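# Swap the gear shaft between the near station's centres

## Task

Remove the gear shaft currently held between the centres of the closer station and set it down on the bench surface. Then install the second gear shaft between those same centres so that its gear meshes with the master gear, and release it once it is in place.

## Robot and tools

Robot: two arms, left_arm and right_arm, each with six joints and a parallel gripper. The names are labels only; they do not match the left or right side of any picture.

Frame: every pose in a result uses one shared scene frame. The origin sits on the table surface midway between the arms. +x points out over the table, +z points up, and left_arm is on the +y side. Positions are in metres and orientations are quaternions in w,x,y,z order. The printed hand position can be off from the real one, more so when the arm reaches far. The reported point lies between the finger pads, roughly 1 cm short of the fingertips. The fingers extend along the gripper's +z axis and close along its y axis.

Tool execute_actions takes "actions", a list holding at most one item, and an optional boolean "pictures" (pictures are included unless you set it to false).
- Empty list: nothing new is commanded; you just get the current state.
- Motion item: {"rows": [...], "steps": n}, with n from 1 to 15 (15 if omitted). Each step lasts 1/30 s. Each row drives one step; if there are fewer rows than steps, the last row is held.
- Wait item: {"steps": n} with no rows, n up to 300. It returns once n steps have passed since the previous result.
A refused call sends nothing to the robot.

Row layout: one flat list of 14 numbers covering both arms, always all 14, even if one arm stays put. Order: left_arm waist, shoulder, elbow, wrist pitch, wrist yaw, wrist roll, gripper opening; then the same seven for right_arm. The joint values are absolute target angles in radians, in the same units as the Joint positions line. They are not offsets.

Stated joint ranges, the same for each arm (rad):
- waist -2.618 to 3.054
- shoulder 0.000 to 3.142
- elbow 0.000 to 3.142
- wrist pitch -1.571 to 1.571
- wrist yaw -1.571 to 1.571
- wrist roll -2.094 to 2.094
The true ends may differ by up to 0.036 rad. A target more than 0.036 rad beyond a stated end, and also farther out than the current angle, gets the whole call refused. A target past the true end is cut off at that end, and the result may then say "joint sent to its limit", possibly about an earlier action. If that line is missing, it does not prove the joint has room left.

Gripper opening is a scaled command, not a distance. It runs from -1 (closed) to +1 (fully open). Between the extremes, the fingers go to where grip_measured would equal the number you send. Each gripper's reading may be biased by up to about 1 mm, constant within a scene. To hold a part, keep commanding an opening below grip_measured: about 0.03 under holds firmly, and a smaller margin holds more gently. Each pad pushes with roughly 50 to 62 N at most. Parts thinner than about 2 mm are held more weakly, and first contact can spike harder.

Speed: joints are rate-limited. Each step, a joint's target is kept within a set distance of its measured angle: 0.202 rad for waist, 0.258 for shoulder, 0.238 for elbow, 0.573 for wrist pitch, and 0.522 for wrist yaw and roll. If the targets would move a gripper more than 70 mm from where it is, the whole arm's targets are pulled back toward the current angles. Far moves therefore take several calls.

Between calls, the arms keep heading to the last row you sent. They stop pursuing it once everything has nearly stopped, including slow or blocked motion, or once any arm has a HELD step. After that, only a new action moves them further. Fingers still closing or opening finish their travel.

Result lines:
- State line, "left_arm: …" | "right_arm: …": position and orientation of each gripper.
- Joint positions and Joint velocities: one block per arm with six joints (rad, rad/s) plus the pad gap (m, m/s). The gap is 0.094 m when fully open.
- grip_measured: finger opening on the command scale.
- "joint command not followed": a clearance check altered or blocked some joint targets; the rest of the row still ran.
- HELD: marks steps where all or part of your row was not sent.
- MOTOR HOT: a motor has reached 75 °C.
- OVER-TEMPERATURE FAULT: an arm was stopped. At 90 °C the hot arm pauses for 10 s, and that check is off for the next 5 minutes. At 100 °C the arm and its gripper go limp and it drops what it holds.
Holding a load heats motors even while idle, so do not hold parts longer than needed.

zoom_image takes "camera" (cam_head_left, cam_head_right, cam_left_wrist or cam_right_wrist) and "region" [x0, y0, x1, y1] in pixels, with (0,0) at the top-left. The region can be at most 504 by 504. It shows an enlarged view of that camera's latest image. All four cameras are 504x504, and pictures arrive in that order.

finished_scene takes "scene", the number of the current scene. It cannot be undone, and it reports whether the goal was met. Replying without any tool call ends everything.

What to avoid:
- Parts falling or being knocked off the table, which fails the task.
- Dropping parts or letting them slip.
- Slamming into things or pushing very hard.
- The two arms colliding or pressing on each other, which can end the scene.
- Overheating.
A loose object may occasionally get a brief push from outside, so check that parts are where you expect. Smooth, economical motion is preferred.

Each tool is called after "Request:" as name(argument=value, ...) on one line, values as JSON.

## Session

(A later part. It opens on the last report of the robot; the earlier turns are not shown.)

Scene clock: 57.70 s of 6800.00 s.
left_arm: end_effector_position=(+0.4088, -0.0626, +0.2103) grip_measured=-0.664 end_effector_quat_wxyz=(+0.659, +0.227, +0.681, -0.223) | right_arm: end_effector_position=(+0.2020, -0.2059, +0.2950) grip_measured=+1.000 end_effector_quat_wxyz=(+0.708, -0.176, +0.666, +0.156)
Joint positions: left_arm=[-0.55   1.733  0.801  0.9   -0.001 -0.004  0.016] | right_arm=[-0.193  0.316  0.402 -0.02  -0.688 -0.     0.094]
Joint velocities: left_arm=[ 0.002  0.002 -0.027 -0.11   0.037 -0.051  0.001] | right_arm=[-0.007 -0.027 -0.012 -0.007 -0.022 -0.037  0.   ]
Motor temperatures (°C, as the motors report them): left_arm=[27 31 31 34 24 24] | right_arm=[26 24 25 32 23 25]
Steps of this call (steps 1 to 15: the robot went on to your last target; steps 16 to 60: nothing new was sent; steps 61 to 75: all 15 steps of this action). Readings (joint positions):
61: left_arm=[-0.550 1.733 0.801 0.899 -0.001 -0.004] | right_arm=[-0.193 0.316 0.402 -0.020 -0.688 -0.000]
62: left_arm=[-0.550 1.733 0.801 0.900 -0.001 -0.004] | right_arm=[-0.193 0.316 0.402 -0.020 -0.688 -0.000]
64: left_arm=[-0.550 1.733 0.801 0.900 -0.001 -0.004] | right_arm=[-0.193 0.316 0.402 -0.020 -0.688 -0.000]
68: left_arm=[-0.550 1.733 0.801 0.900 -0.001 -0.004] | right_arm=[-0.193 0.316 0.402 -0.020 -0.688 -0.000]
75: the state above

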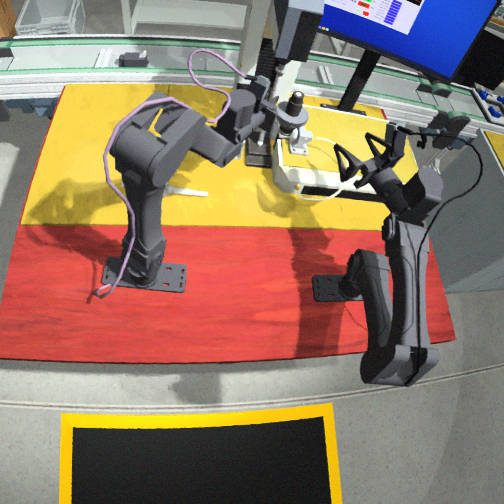

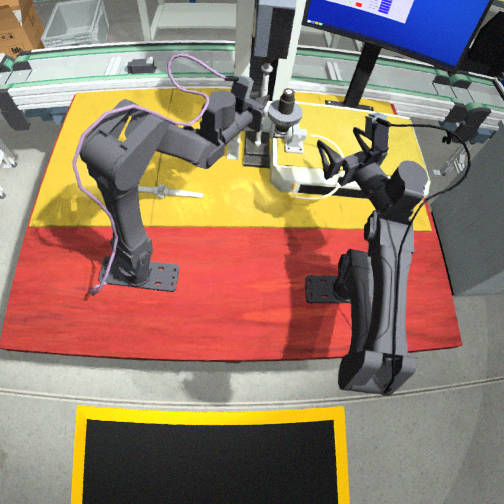

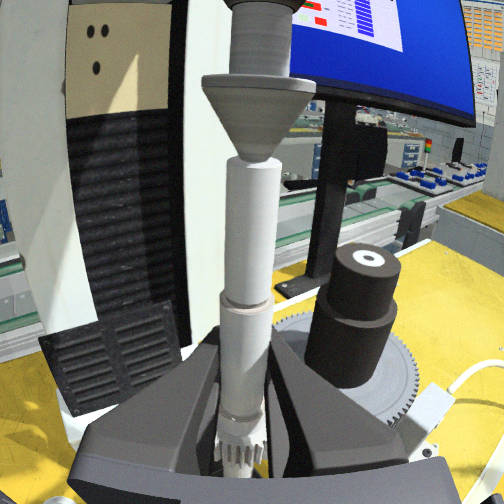

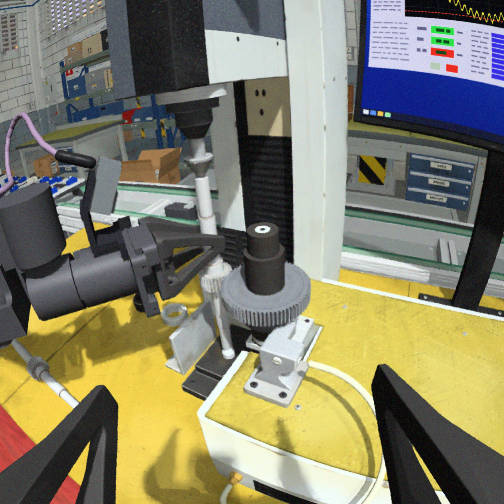

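Request:
execute_actions(actions=[{"rows":[[-0.546,1.745,0.815,0.93,0,0,-0.71,0.2,0.1,0.2,-0.3,0.8,0,1]]}], pictures=false)

Request:
execute_actions(actions=[{"steps":20}])

Request:
zoom_image(camera="cam_head_right", region=[200,0,460,220])

Scene clock: 63.77 s of 6800.00 s.
left_arm: end_effector_position=(+0.4090, -0.0627, +0.2080) grip_measured=-0.664 end_effector_quat_wxyz=(+0.657, +0.228, +0.683, -0.222) | right_arm: end_effector_position=(+0.1917, -0.3324, +0.1821) grip_measured=+1.000 end_effector_quat_wxyz=(+0.618, +0.118, +0.758, -0.175)
Joint positions: left_arm=[-0.55   1.736  0.801  0.897 -0.001 -0.004  0.016] | right_arm=[ 0.194  0.12   0.195 -0.289  0.591 -0.     0.094]
Joint velocities: left_arm=[-0.007 -0.007  0.022 -0.007 -0.051  0.066 -0.001] | right_arm=[-0.007 -0.017 -0.002 -0.037  1.385  0.037  0.   ]
Motor temperatures (°C, as the motors report them): left_arm=[27 32 32 38 24 24] | right_arm=[26 24 25 32 23 25]
Steps of this call (steps 1 to 15: the robot went on to your last target; steps 16 to 90: nothing new was sent; then 2.57 s passed at rest; steps 91 to 105: all 15 steps of this action). Readings (joint positions):
91: left_arm=[-0.550 1.736 0.801 0.897 -0.001 -0.004] | right_arm=[-0.166 0.294 0.386 -0.031 -0.625 -0.000]
92: left_arm=[-0.550 1.736 0.801 0.897 -0.001 -0.004] | right_arm=[-0.113 0.244 0.352 -0.054 -0.546 -0.000]
94: left_arm=[-0.550 1.736 0.801 0.897 -0.001 -0.004] | right_arm=[0.016 0.154 0.275 -0.123 -0.370 -0.000]
98: left_arm=[-0.550 1.736 0.801 0.897 -0.001 -0.004] | right_arm=[0.190 0.120 0.199 -0.250 0.009 -0.000]
105: the state above

Scene clock: 64.43 s of 6800.00 s.
left_arm: end_effector_position=(+0.4090, -0.0627, +0.2080) grip_measured=-0.664 end_effector_quat_wxyz=(+0.657, +0.228, +0.683, -0.222) | right_arm: end_effector_position=(+0.1754, -0.3619, +0.1864) grip_measured=+1.000 end_effector_quat_wxyz=(+0.603, +0.176, +0.738, -0.246)
Joint positions: left_arm=[-0.55   1.736  0.801  0.897 -0.001 -0.004  0.016] | right_arm=[ 0.194  0.12   0.195 -0.29   0.782 -0.     0.094]
Joint velocities: left_arm=[ 0.002 -0.007  0.007  0.007 -0.066 -0.007 -0.   ] | right_arm=[-0.012  0.002  0.012 -0.007 -0.066 -0.022  0.   ]
Motor temperatures (°C, as the motors report them): left_arm=[27 32 31 38 24 24] | right_arm=[26 24 25 32 23 25]
Steps of this call (steps 1 to 20: the robot went on to your last target). Readings (joint positions):
1: left_arm=[-0.550 1.736 0.801 0.897 -0.001 -0.004] | right_arm=[0.194 0.120 0.195 -0.289 0.631 -0.000]
2: left_arm=[-0.550 1.736 0.801 0.897 -0.001 -0.004] | right_arm=[0.194 0.120 0.195 -0.289 0.664 -0.000]
4: left_arm=[-0.550 1.736 0.801 0.897 -0.001 -0.004] | right_arm=[0.194 0.120 0.195 -0.289 0.709 -0.000]
8: left_arm=[-0.550 1.736 0.801 0.897 -0.001 -0.004] | right_arm=[0.194 0.120 0.195 -0.290 0.754 -0.000]
20: the state above

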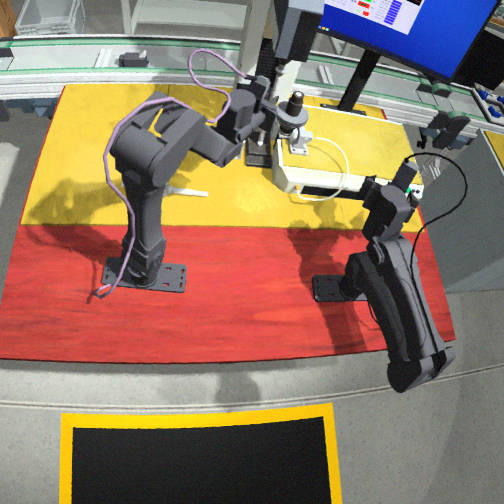

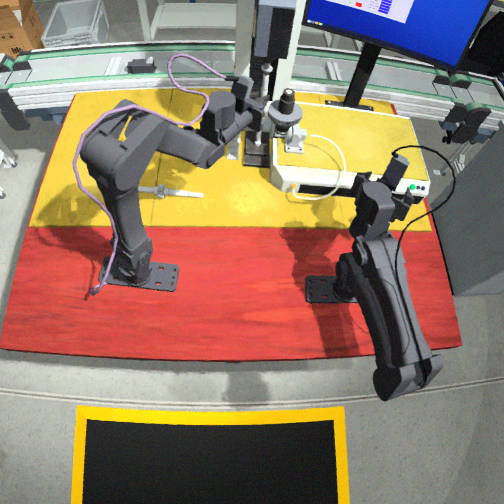

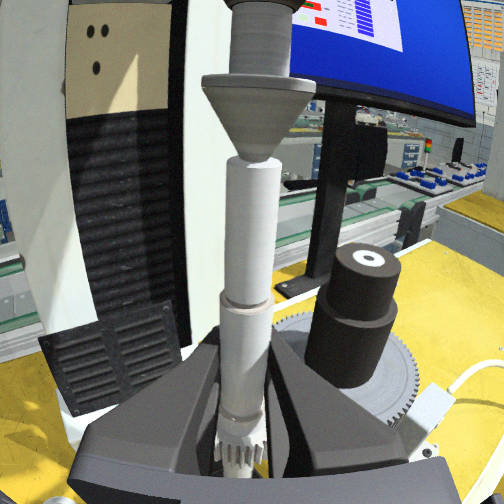

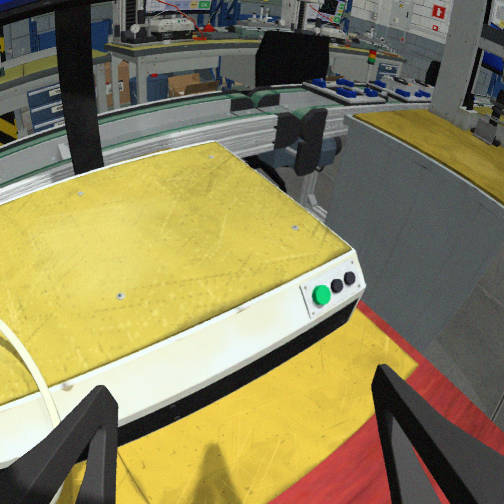

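Region (200, 0, 460, 220) of cam_head_right's 504x504 image, scaled by 1.938, with more detail than that image has; it fills the top 426 rows of this view, and the rest is white.

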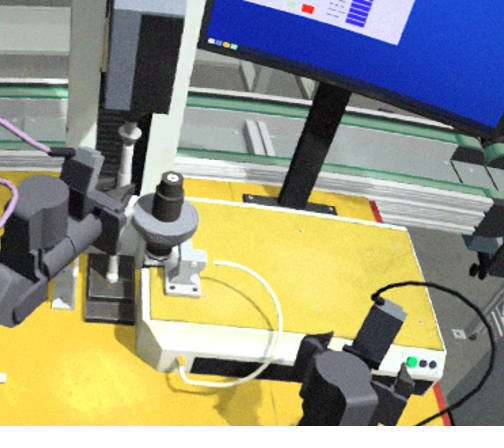

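Request:
execute_actions(actions=[{"rows":[[-0.546,1.79,0.77,0.81,0,0,-0.75,-0.2,0.3,0.4,0,-0.7,0,1]]}], pictures=false)

Request:
execute_actions(actions=[{"rows":[[-0.546,1.62,0.89,0.93,0,0,-0.8,-0.2,0.3,0.4,0,-0.7,0,1]]}], pictures=false)

Request:
execute_actions(actions=[{"rows":[[-0.546,1.67,0.85,1.15,0,0,-0.8,-0.2,0.3,0.4,0,-0.7,0,1]]}])

Scene clock: 75.70 s of 6800.00 s.
left_arm: end_effector_position=(+0.4089, -0.0626, +0.2054) grip_measured=-0.664 end_effector_quat_wxyz=(+0.656, +0.228, +0.684, -0.222) | right_arm: end_effector_position=(+0.2130, -0.2395, +0.2888) grip_measured=+1.000 end_effector_quat_wxyz=(+0.721, -0.102, +0.680, +0.087)
Joint positions: left_arm=[-0.55   1.742  0.797  0.905 -0.001 -0.004  0.016] | right_arm=[-0.194  0.289  0.376 -0.026 -0.484  0.     0.094]
Joint velocities: left_arm=[-0.007 -0.012 -0.012 -0.022 -0.022 -0.066 -0.   ] | right_arm=[-0.017  0.002  0.017  0.081 -1.458  0.007  0.   ]
Motor temperatures (°C, as the motors report them): left_arm=[27 31 31 38 24 24] | right_arm=[26 24 25 32 23 25]
Steps of this call (steps 1 to 15: the robot went on to your last target; steps 16 to 90: nothing new was sent; then 7.77 s passed at rest; steps 91 to 105: all 15 steps of this action). Readings (joint positions):
91: left_arm=[-0.550 1.739 0.798 0.896 -0.001 -0.004] | right_arm=[0.169 0.138 0.207 -0.278 0.729 0.000]
92: left_arm=[-0.550 1.740 0.797 0.900 -0.001 -0.004] | right_arm=[0.119 0.181 0.233 -0.255 0.655 -0.000]
94: left_arm=[-0.550 1.741 0.797 0.903 -0.001 -0.004] | right_arm=[0.003 0.251 0.295 -0.195 0.492 -0.000]
98: left_arm=[-0.550 1.742 0.797 0.905 -0.001 -0.004] | right_arm=[-0.188 0.289 0.370 -0.076 0.112 0.000]
105: the state above

Scene clock: 76.20 s of 6800.00 s.
left_arm: end_effector_position=(+0.4088, -0.0625, +0.2099) grip_measured=-0.664 end_effector_quat_wxyz=(+0.642, +0.233, +0.697, -0.217) | right_arm: end_effector_position=(+0.2003, -0.2067, +0.2888) grip_measured=+1.000 end_effector_quat_wxyz=(+0.709, -0.173, +0.666, +0.153)
Joint positions: left_arm=[-0.55   1.704  0.825  0.798 -0.001 -0.004  0.016] | right_arm=[-0.194  0.289  0.376 -0.021 -0.682  0.     0.094]
Joint velocities: left_arm=[-0.012  0.007 -0.007  0.022 -0.037  0.007  0.   ] | right_arm=[ 0.002 -0.012 -0.007  0.007 -0.007 -0.022  0.   ]
Motor temperatures (°C, as the motors report them): left_arm=[27 31 31 38 24 24] | right_arm=[26 24 26 32 23 25]
Steps of this call (steps 1 to 15: all 15 steps of this action). Readings (joint positions):
1: left_arm=[-0.550 1.733 0.800 0.900 -0.001 -0.004] | right_arm=[-0.194 0.289 0.376 -0.025 -0.527 0.000]
2: left_arm=[-0.550 1.725 0.806 0.876 -0.001 -0.004] | right_arm=[-0.194 0.289 0.376 -0.024 -0.560 0.000]
4: left_arm=[-0.550 1.715 0.814 0.841 -0.001 -0.004] | right_arm=[-0.194 0.289 0.376 -0.023 -0.608 0.000]
8: left_arm=[-0.550 1.707 0.822 0.810 -0.001 -0.004] | right_arm=[-0.194 0.289 0.376 -0.021 -0.656 0.000]
15: the state above

Scene clock: 76.70 s of 6800.00 s.
left_arm: end_effector_position=(+0.4090, -0.0627, +0.2117) grip_measured=-0.664 end_effector_quat_wxyz=(+0.654, +0.229, +0.686, -0.221) | right_arm: end_effector_position=(+0.1999, -0.2058, +0.2888) grip_measured=+1.000 end_effector_quat_wxyz=(+0.708, -0.175, +0.666, +0.155)
Joint positions: left_arm=[-0.55   1.72   0.811  0.861 -0.001 -0.003  0.016] | right_arm=[-0.194  0.289  0.376 -0.021 -0.688  0.     0.094]
Joint velocities: left_arm=[ 0.002 -0.002 -0.007 -0.051  0.037 -0.007 -0.001] | right_arm=[-0.002  0.002 -0.002 -0.022  0.007 -0.007  0.   ]
Motor temperatures (°C, as the motors report them): left_arm=[27 31 31 39 24 24] | right_arm=[26 24 26 32 23 25]
Steps of this call (steps 1 to 15: all 15 steps of this action). Readings (joint positions):
1: left_arm=[-0.550 1.705 0.824 0.809 -0.001 -0.003] | right_arm=[-0.194 0.289 0.376 -0.021 -0.683 0.000]
2: left_arm=[-0.550 1.709 0.820 0.823 -0.001 -0.003] | right_arm=[-0.194 0.289 0.376 -0.021 -0.684 0.000]
4: left_arm=[-0.550 1.715 0.815 0.843 -0.001 -0.003] | right_arm=[-0.194 0.289 0.376 -0.021 -0.686 0.000]
8: left_arm=[-0.550 1.718 0.812 0.857 -0.001 -0.003] | right_arm=[-0.194 0.289 0.376 -0.021 -0.687 0.000]
15: the state above

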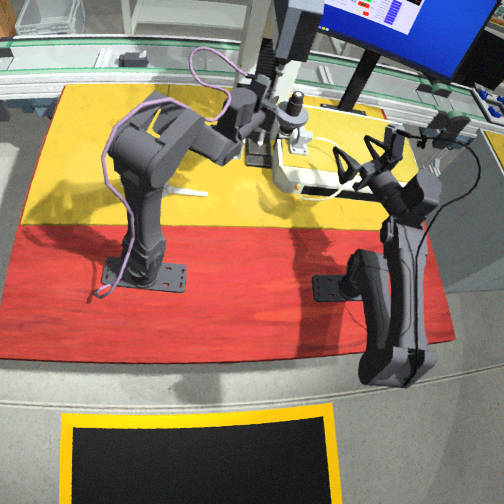

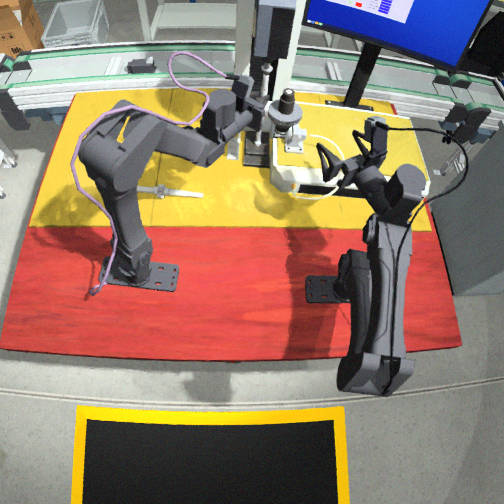

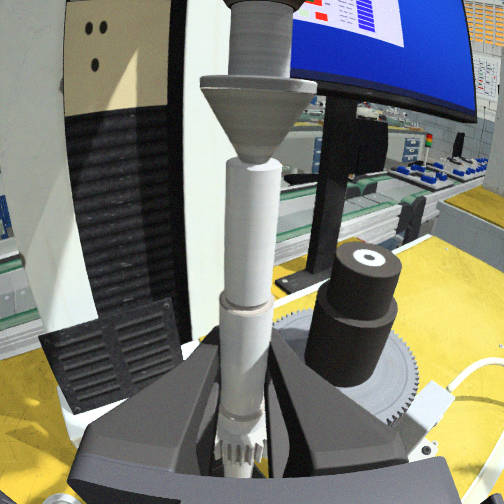

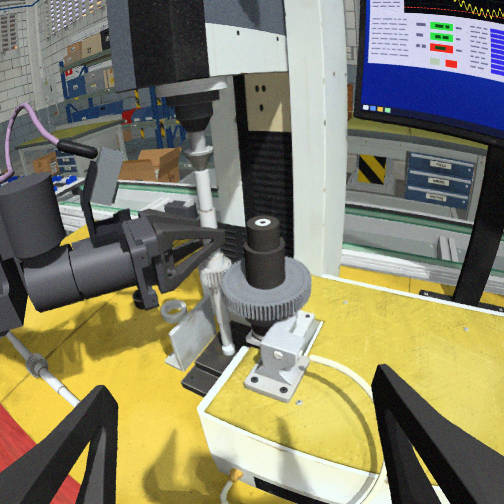

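Request:
execute_actions(actions=[{"rows":[[-0.546,1.64,0.79,0.97,0,0,-0.8,-0.2,0.3,0.4,0,-0.7,0,1]]}])

Scene clock: 79.77 s of 6800.00 s.
left_arm: end_effector_position=(+0.4084, -0.0623, +0.2095) grip_measured=-0.664 end_effector_quat_wxyz=(+0.652, +0.230, +0.688, -0.220) | right_arm: end_effector_position=(+0.1998, -0.2057, +0.2888) grip_measured=+1.000 end_effector_quat_wxyz=(+0.708, -0.176, +0.666, +0.155)
Joint positions: left_arm=[-0.55   1.72   0.808  0.859 -0.001 -0.003  0.016] | right_arm=[-0.194  0.289  0.376 -0.021 -0.688  0.     0.094]
Joint velocities: left_arm=[ 0.002 -0.002 -0.012 -0.022  0.007 -0.007 -0.   ] | right_arm=[ 0.012  0.007  0.007 -0.066  0.007  0.022  0.   ]
Motor temperatures (°C, as the motors report them): left_arm=[27 32 31 43 24 24] | right_arm=[26 24 26 32 23 25]
Steps of this call (steps 1 to 15: the robot went on to your last target; steps 16 to 77: nothing new was sent; steps 78 to 92: all 15 steps of this action). Readings (joint positions):
78: left_arm=[-0.550 1.720 0.808 0.859 -0.001 -0.003] | right_arm=[-0.194 0.289 0.376 -0.021 -0.688 0.000]
79: left_arm=[-0.550 1.720 0.808 0.859 -0.001 -0.003] | right_arm=[-0.194 0.289 0.376 -0.021 -0.688 0.000]
81: left_arm=[-0.550 1.720 0.808 0.859 -0.001 -0.003] | right_arm=[-0.194 0.289 0.376 -0.021 -0.688 0.000]
85: left_arm=[-0.550 1.720 0.808 0.859 -0.001 -0.003] | right_arm=[-0.194 0.289 0.376 -0.021 -0.688 0.000]
92: the state above

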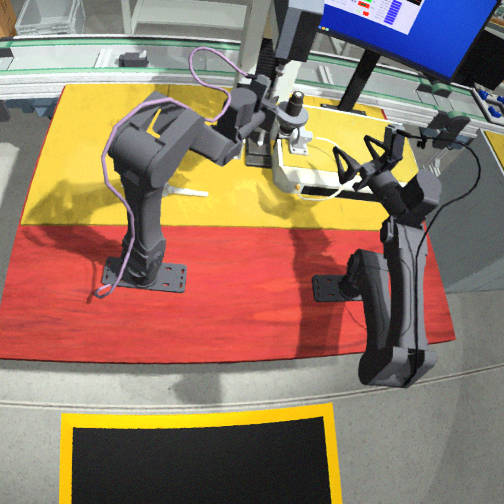

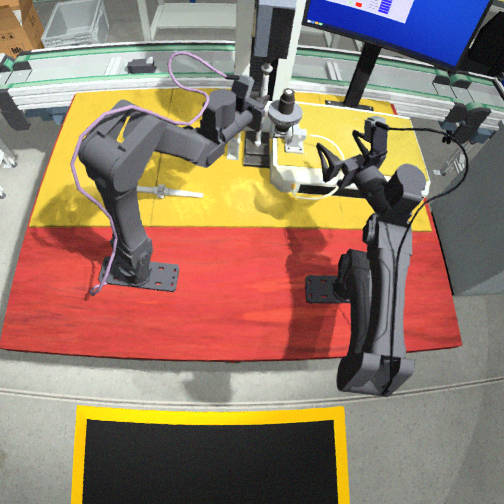

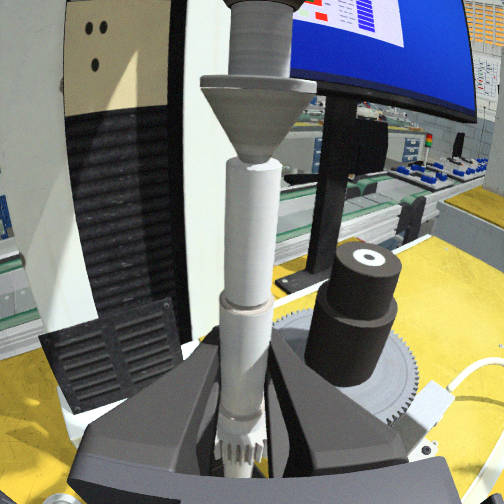

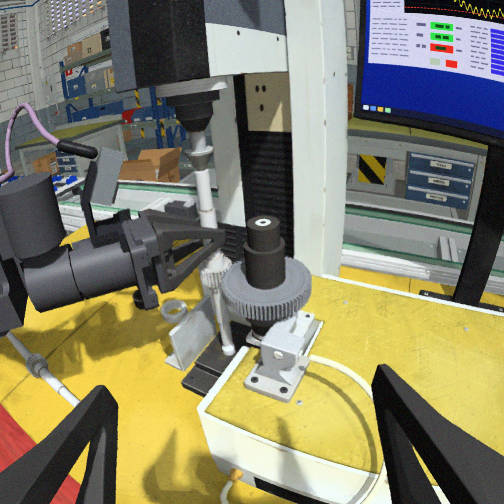

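Request:
execute_actions(actions=[{"rows":[[-0.546,1.72,0.83,0.87,0,0,-0.71,0.25,0.3,0.7,0.6,0,0,-1]]}])

Scene clock: 82.83 s of 6800.00 s.
left_arm: end_effector_position=(+0.4086, -0.0624, +0.2074) grip_measured=-0.664 end_effector_quat_wxyz=(+0.650, +0.231, +0.690, -0.219) | right_arm: end_effector_position=(+0.1066, -0.2135, +0.5124) grip_measured=-0.982 end_effector_quat_wxyz=(+0.916, -0.111, +0.365, +0.122)
Joint positions: left_arm=[-0.55   1.722  0.808  0.855 -0.001 -0.003  0.016] | right_arm=[ 0.22   0.293  0.644  0.449 -0.16   0.     0.001]
Joint velocities: left_arm=[-0.007  0.012  0.017 -0.037 -0.022  0.037  0.   ] | right_arm=[ 0.432 -0.002  0.51   1.121  0.945  0.022  0.   ]
Motor temperatures (°C, as the motors report them): left_arm=[27 33 31 43 24 24] | right_arm=[26 24 26 32 23 25]
Steps of this call (steps 1 to 15: the robot went on to your last target; steps 16 to 77: nothing new was sent; steps 78 to 92: all 15 steps of this action). Readings (joint positions):
78: left_arm=[-0.550 1.722 0.808 0.855 -0.001 -0.003] | right_arm=[-0.181 0.289 0.379 -0.004 -0.659 0.000]
79: left_arm=[-0.550 1.722 0.808 0.855 -0.001 -0.003] | right_arm=[-0.156 0.292 0.387 0.023 -0.620 0.000]
81: left_arm=[-0.550 1.722 0.808 0.855 -0.001 -0.003] | right_arm=[-0.104 0.293 0.417 0.087 -0.548 0.000]
85: left_arm=[-0.550 1.722 0.808 0.855 -0.001 -0.003] | right_arm=[0.006 0.293 0.499 0.212 -0.405 0.000]
92: the state above

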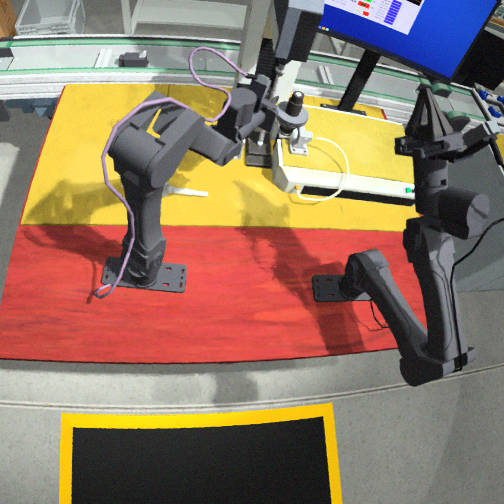

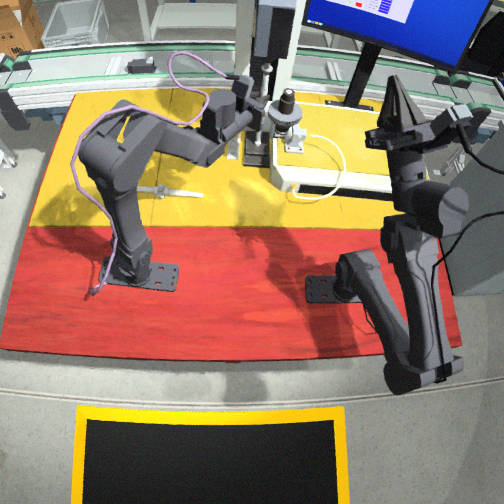

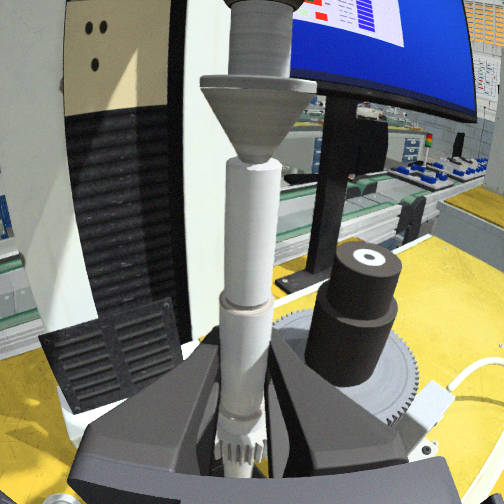

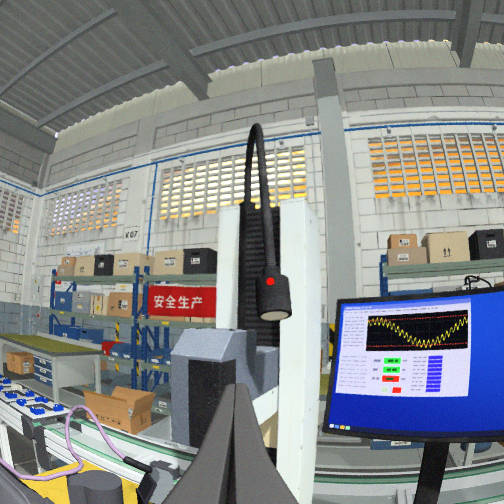

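Request:
execute_actions(actions=[{"rows":[[-0.546,1.72,0.83,0.87,0,0,-0.71,-0.6,0.9,0.594,-0.494,0,0,-1]]}], pictures=false)

Request:
execute_actions(actions=[{"steps":35}])

Scene clock: 88.43 s of 6800.00 s.
left_arm: end_effector_position=(+0.4086, -0.0624, +0.2074) grip_measured=-0.664 end_effector_quat_wxyz=(+0.650, +0.231, +0.690, -0.219) | right_arm: end_effector_position=(+0.2715, -0.3009, +0.3748) grip_measured=-0.982 end_effector_quat_wxyz=(+0.749, +0.031, +0.661, -0.036)
Joint positions: left_arm=[-0.55   1.722  0.808  0.855 -0.001 -0.003  0.016] | right_arm=[-0.084  0.677  0.676  0.125 -0.011  0.     0.001]
Joint velocities: left_arm=[-0.017 -0.007 -0.007  0.037  0.081 -0.022 -0.   ] | right_arm=[-0.662  0.867 -0.081 -1.018 -0.022 -0.095 -0.   ]
Motor temperatures (°C, as the motors report them): left_arm=[27 32 31 42 24 24] | right_arm=[26 24 26 31 23 25]
Steps of this call (steps 1 to 30: the robot went on to your last target; steps 31 to 90: nothing new was sent; then 2.10 s passed at rest; steps 91 to 105: all 15 steps of this action). Readings (joint positions):
91: left_arm=[-0.550 1.722 0.808 0.855 -0.001 -0.003] | right_arm=[0.230 0.299 0.681 0.572 -0.011 0.000]
92: left_arm=[-0.550 1.722 0.808 0.855 -0.001 -0.003] | right_arm=[0.208 0.311 0.681 0.556 -0.011 0.000]
94: left_arm=[-0.550 1.722 0.808 0.855 -0.001 -0.003] | right_arm=[0.164 0.354 0.681 0.500 -0.011 0.000]
98: left_arm=[-0.550 1.722 0.808 0.855 -0.001 -0.003] | right_arm=[0.075 0.465 0.681 0.368 -0.011 0.000]
105: the state above

Scene clock: 89.60 s of 6800.00 s.
left_arm: end_effector_position=(+0.4086, -0.0624, +0.2074) grip_measured=-0.664 end_effector_quat_wxyz=(+0.650, +0.231, +0.690, -0.219) | right_arm: end_effector_position=(+0.1968, -0.4354, +0.1320) grip_measured=-0.982 end_effector_quat_wxyz=(+0.360, +0.284, +0.881, -0.117)
Joint positions: left_arm=[-0.55   1.722  0.808  0.855 -0.001 -0.003  0.016] | right_arm=[-0.598  0.902  0.596 -0.487  0.004  0.001  0.001]
Joint velocities: left_arm=[-0.007 -0.007  0.007 -0.007 -0.022  0.037 -0.002] | right_arm=[-0.007 -0.007  0.002 -0.037  0.037 -0.066  0.   ]
Motor temperatures (°C, as the motors report them): left_arm=[27 32 31 42 24 24] | right_arm=[26 24 26 31 23 25]
Steps of this call (steps 1 to 35: the robot went on to your last target). Readings (joint positions):
1: left_arm=[-0.550 1.722 0.808 0.855 -0.001 -0.003] | right_arm=[-0.108 0.707 0.673 0.089 -0.012 0.000]
2: left_arm=[-0.550 1.722 0.808 0.855 -0.001 -0.003] | right_arm=[-0.134 0.736 0.668 0.049 -0.012 0.000]
4: left_arm=[-0.550 1.722 0.808 0.855 -0.001 -0.003] | right_arm=[-0.192 0.788 0.657 -0.037 -0.012 0.000]
8: left_arm=[-0.550 1.722 0.808 0.855 -0.001 -0.003] | right_arm=[-0.359 0.868 0.628 -0.220 -0.014 0.000]
35: the state above

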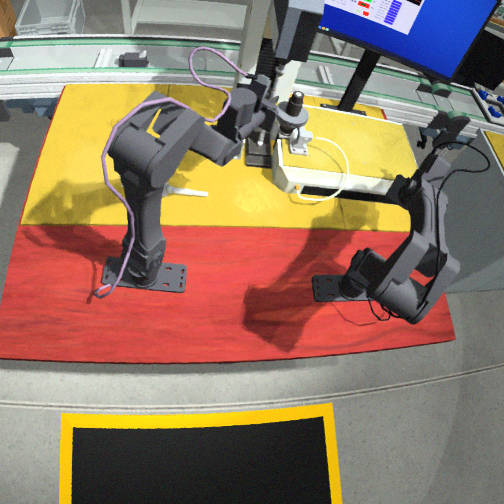

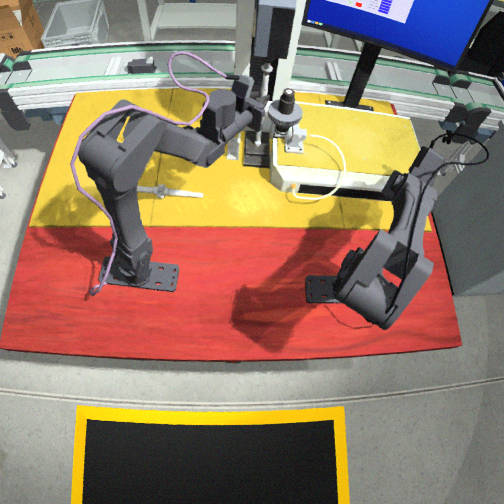

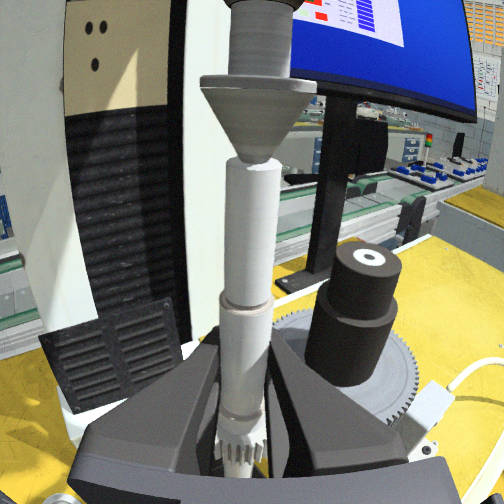

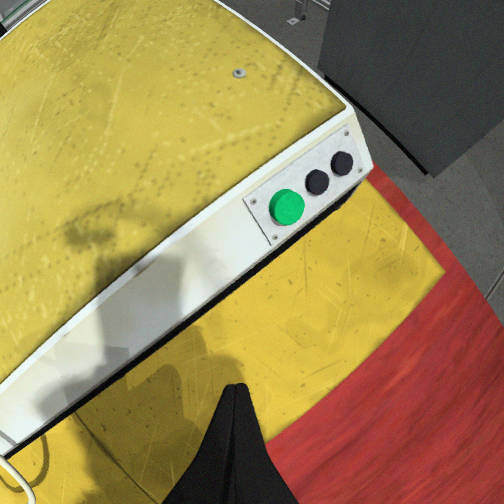

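Request:
execute_actions(actions=[{"rows":[[-0.546,1.72,0.83,0.87,0,0,-0.71,-0.675,1.343,0.725,-0.15,0,0,-1]]}], pictures=false)

Request:
execute_actions(actions=[{"steps":10}])

Scene clock: 93.67 s of 6800.00 s.
left_arm: end_effector_position=(+0.4084, -0.0627, +0.2074) grip_measured=-0.664 end_effector_quat_wxyz=(+0.650, +0.231, +0.690, -0.220) | right_arm: end_effector_position=(+0.2500, -0.5042, +0.1083) grip_measured=-0.982 end_effector_quat_wxyz=(+0.359, +0.314, +0.870, -0.130)
Joint positions: left_arm=[-0.55   1.722  0.808  0.855  0.001 -0.003  0.016] | right_arm=[-0.668  1.324  0.719 -0.182  0.002  0.002  0.001]
Joint velocities: left_arm=[ 0.002 -0.007  0.002 -0.022  0.051  0.037  0.001] | right_arm=[-0.012 -0.002 -0.002 -0.081 -0.007 -0.007 -0.   ]
Motor temperatures (°C, as the motors report them): left_arm=[27 32 31 41 24 24] | right_arm=[26 24 26 31 23 25]
Steps of this call (steps 1 to 15: the robot went on to your last target; steps 16 to 90: nothing new was sent; then 0.57 s passed at rest; steps 91 to 105: all 15 steps of this action). Readings (joint positions):
91: left_arm=[-0.550 1.722 0.808 0.855 -0.001 -0.003] | right_arm=[-0.607 0.929 0.605 -0.469 0.000 0.001]
92: left_arm=[-0.550 1.722 0.808 0.855 -0.001 -0.003] | right_arm=[-0.624 0.994 0.630 -0.426 -0.000 0.001]
94: left_arm=[-0.550 1.722 0.808 0.855 -0.001 -0.003] | right_arm=[-0.655 1.167 0.688 -0.319 -0.000 0.001]
98: left_arm=[-0.550 1.722 0.808 0.855 0.001 -0.003] | right_arm=[-0.668 1.311 0.719 -0.205 -0.001 0.002]
105: the state above

Scene clock: 94.00 s of 6800.00 s.
left_arm: end_effector_position=(+0.4084, -0.0627, +0.2074) grip_measured=-0.664 end_effector_quat_wxyz=(+0.650, +0.231, +0.690, -0.220) | right_arm: end_effector_position=(+0.2500, -0.5042, +0.1083) grip_measured=-0.982 end_effector_quat_wxyz=(+0.359, +0.314, +0.870, -0.130)
Joint positions: left_arm=[-0.55   1.722  0.808  0.855  0.001 -0.003  0.016] | right_arm=[-0.668  1.324  0.719 -0.182  0.002  0.002  0.001]
Joint velocities: left_arm=[ 0.012 -0.002 -0.017 -0.051  0.022 -0.066 -0.   ] | right_arm=[-0.007  0.002 -0.002 -0.022 -0.051 -0.007 -0.001]
Motor temperatures (°C, as the motors report them): left_arm=[27 32 31 41 24 24] | right_arm=[26 24 26 31 23 25]
Steps of this call (steps 1 to 10: the robot went on to your last target). Readings (joint positions):
1: left_arm=[-0.550 1.722 0.808 0.855 0.001 -0.003] | right_arm=[-0.668 1.324 0.719 -0.182 0.002 0.002]
2: left_arm=[-0.550 1.722 0.808 0.855 0.001 -0.003] | right_arm=[-0.668 1.324 0.719 -0.182 0.002 0.002]
4: left_arm=[-0.550 1.722 0.808 0.855 0.001 -0.003] | right_arm=[-0.668 1.324 0.719 -0.182 0.002 0.002]
8: left_arm=[-0.550 1.722 0.808 0.855 0.001 -0.003] | right_arm=[-0.668 1.324 0.719 -0.182 0.002 0.002]
10: the state above

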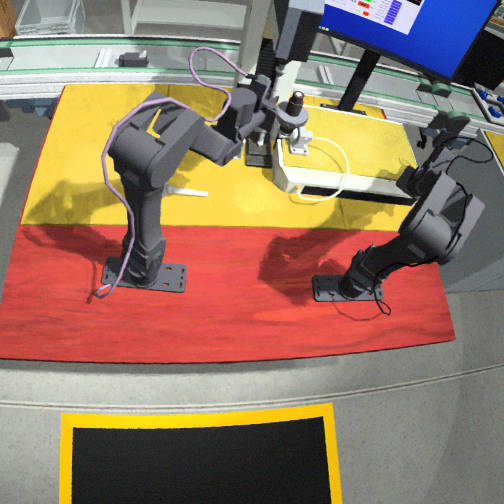

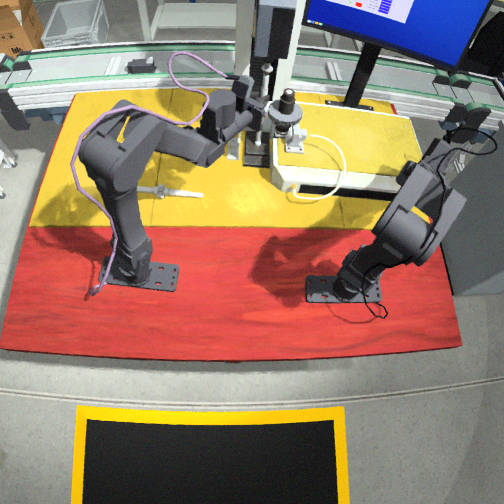

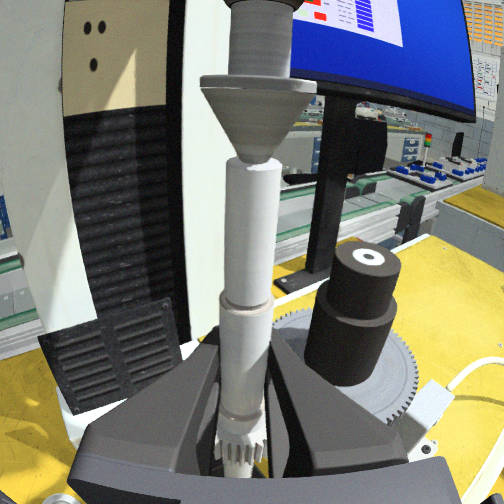

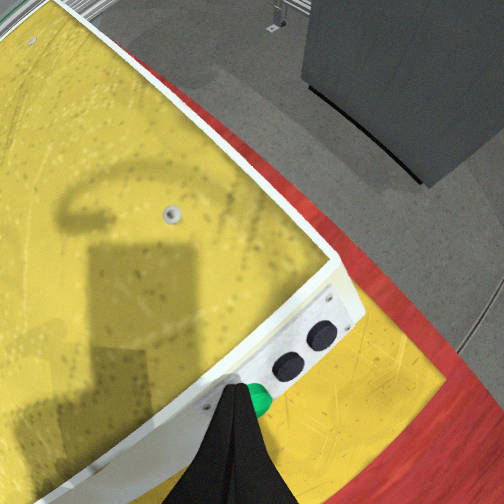

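Request:
execute_actions(actions=[{"rows":[[-0.546,1.72,0.83,0.87,0,0,-0.71,-0.69,1.29,0.725,-0.3,0,0,-1]]}])

Request:
execute_actions(actions=[{"rows":[[-0.546,1.72,0.83,0.87,0,0,-0.71,-0.69,1.39,0.735,-0.21,0,0,-1]]}])

Scene clock: 98.20 s of 6800.00 s.
left_arm: end_effector_position=(+0.4084, -0.0627, +0.2074) grip_measured=-0.664 end_effector_quat_wxyz=(+0.650, +0.231, +0.690, -0.220) | right_arm: end_effector_position=(+0.2327, -0.4946, +0.0952) grip_measured=-0.982 end_effector_quat_wxyz=(+0.318, +0.324, +0.883, -0.114)
Joint positions: left_arm=[-0.55   1.722  0.808  0.855  0.001 -0.003  0.016] | right_arm=[-0.681  1.31   0.719 -0.289 -0.004  0.002  0.001]
Joint velocities: left_arm=[-0.007  0.037  0.032 -0.081 -0.022  0.066  0.001] | right_arm=[-0.012  0.017 -0.002 -0.081 -0.037 -0.037 -0.   ]
Motor temperatures (°C, as the motors report them): left_arm=[27 31 31 41 24 24] | right_arm=[26 24 26 32 23 25]
Steps of this call (steps 1 to 15: the robot went on to your last target; steps 16 to 90: nothing new was sent; then 0.70 s passed at rest; steps 91 to 105: all 15 steps of this action). Readings (joint positions):
91: left_arm=[-0.550 1.722 0.808 0.855 0.001 -0.003] | right_arm=[-0.669 1.322 0.719 -0.190 0.000 0.002]
92: left_arm=[-0.550 1.722 0.808 0.855 0.001 -0.003] | right_arm=[-0.671 1.318 0.719 -0.198 -0.004 0.002]
94: left_arm=[-0.550 1.722 0.808 0.855 0.001 -0.003] | right_arm=[-0.676 1.310 0.719 -0.229 -0.004 0.002]
98: left_arm=[-0.550 1.722 0.808 0.855 0.001 -0.003] | right_arm=[-0.681 1.310 0.719 -0.270 -0.004 0.002]
105: the state above

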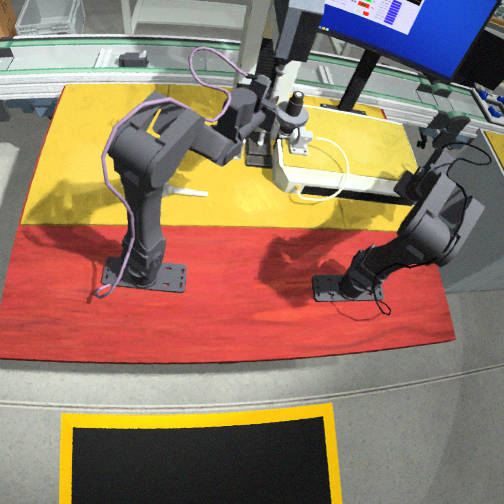

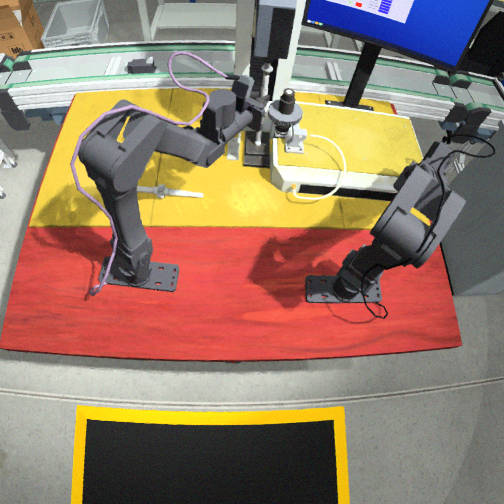

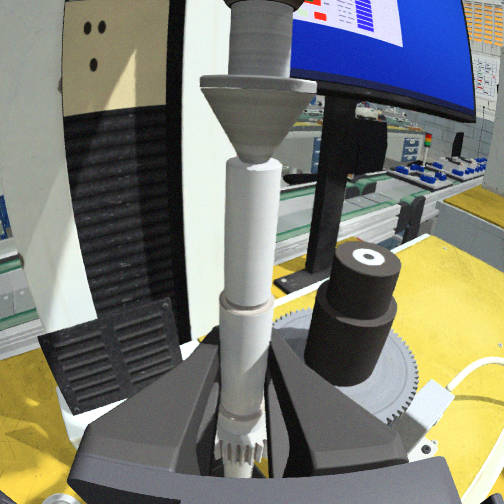

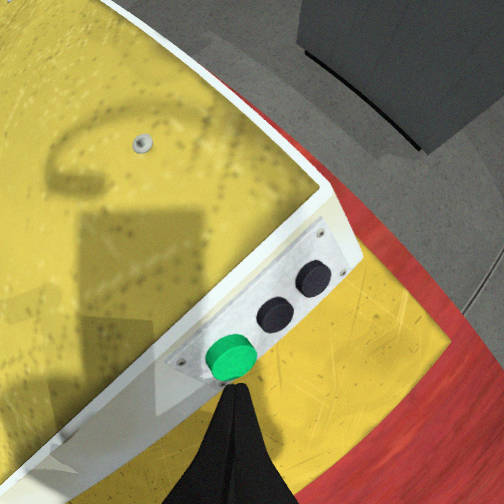

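Scene clock: 98.70 s of 6800.00 s.
left_arm: end_effector_position=(+0.4084, -0.0627, +0.2074) grip_measured=-0.664 end_effector_quat_wxyz=(+0.650, +0.231, +0.690, -0.220) | right_arm: end_effector_position=(+0.2310, -0.5079, +0.0819) grip_measured=-0.983 end_effector_quat_wxyz=(+0.304, +0.337, +0.882, -0.130)
Joint positions: left_arm=[-0.55   1.722  0.808  0.855  0.001 -0.003  0.016] | right_arm=[-0.694  1.375  0.721 -0.243  0.034  0.002  0.001]
Joint velocities: left_arm=[ 0.002 -0.007  0.017 -0.022 -0.007 -0.022 -0.   ] | right_arm=[ 0.002 -0.012 -0.017 -0.022  0.007  0.037  0.   ]
Motor temperatures (°C, as the motors report them): left_arm=[27 31 31 41 24 24] | right_arm=[26 24 26 32 23 25]
Steps of this call (steps 1 to 15: all 15 steps of this action). Readings (joint positions):
1: left_arm=[-0.550 1.722 0.808 0.855 0.001 -0.003] | right_arm=[-0.681 1.318 0.719 -0.283 -0.004 0.002]
2: left_arm=[-0.550 1.722 0.808 0.855 0.001 -0.003] | right_arm=[-0.682 1.329 0.721 -0.275 0.005 0.002]
4: left_arm=[-0.550 1.722 0.808 0.855 0.001 -0.003] | right_arm=[-0.691 1.340 0.721 -0.262 0.018 0.002]
8: left_arm=[-0.550 1.722 0.808 0.855 0.001 -0.003] | right_arm=[-0.694 1.355 0.721 -0.247 0.030 0.002]
15: the state above

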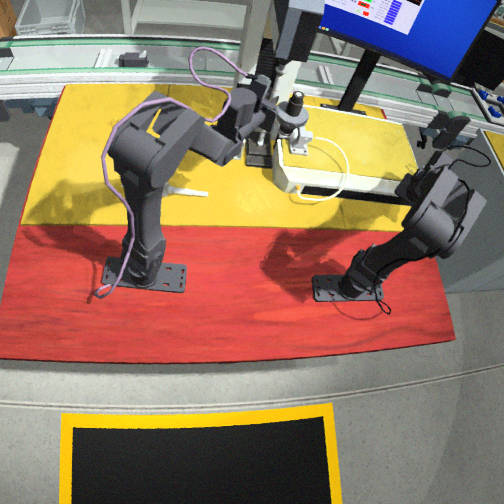

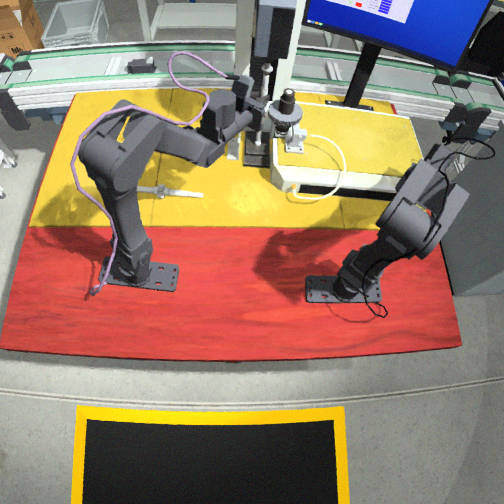

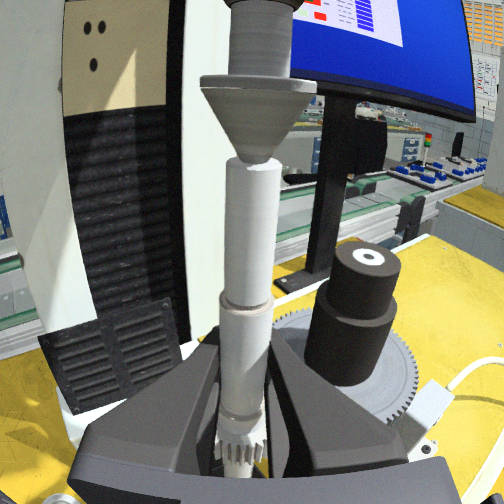

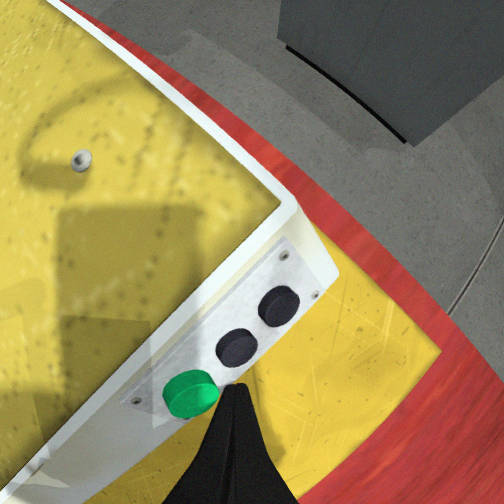

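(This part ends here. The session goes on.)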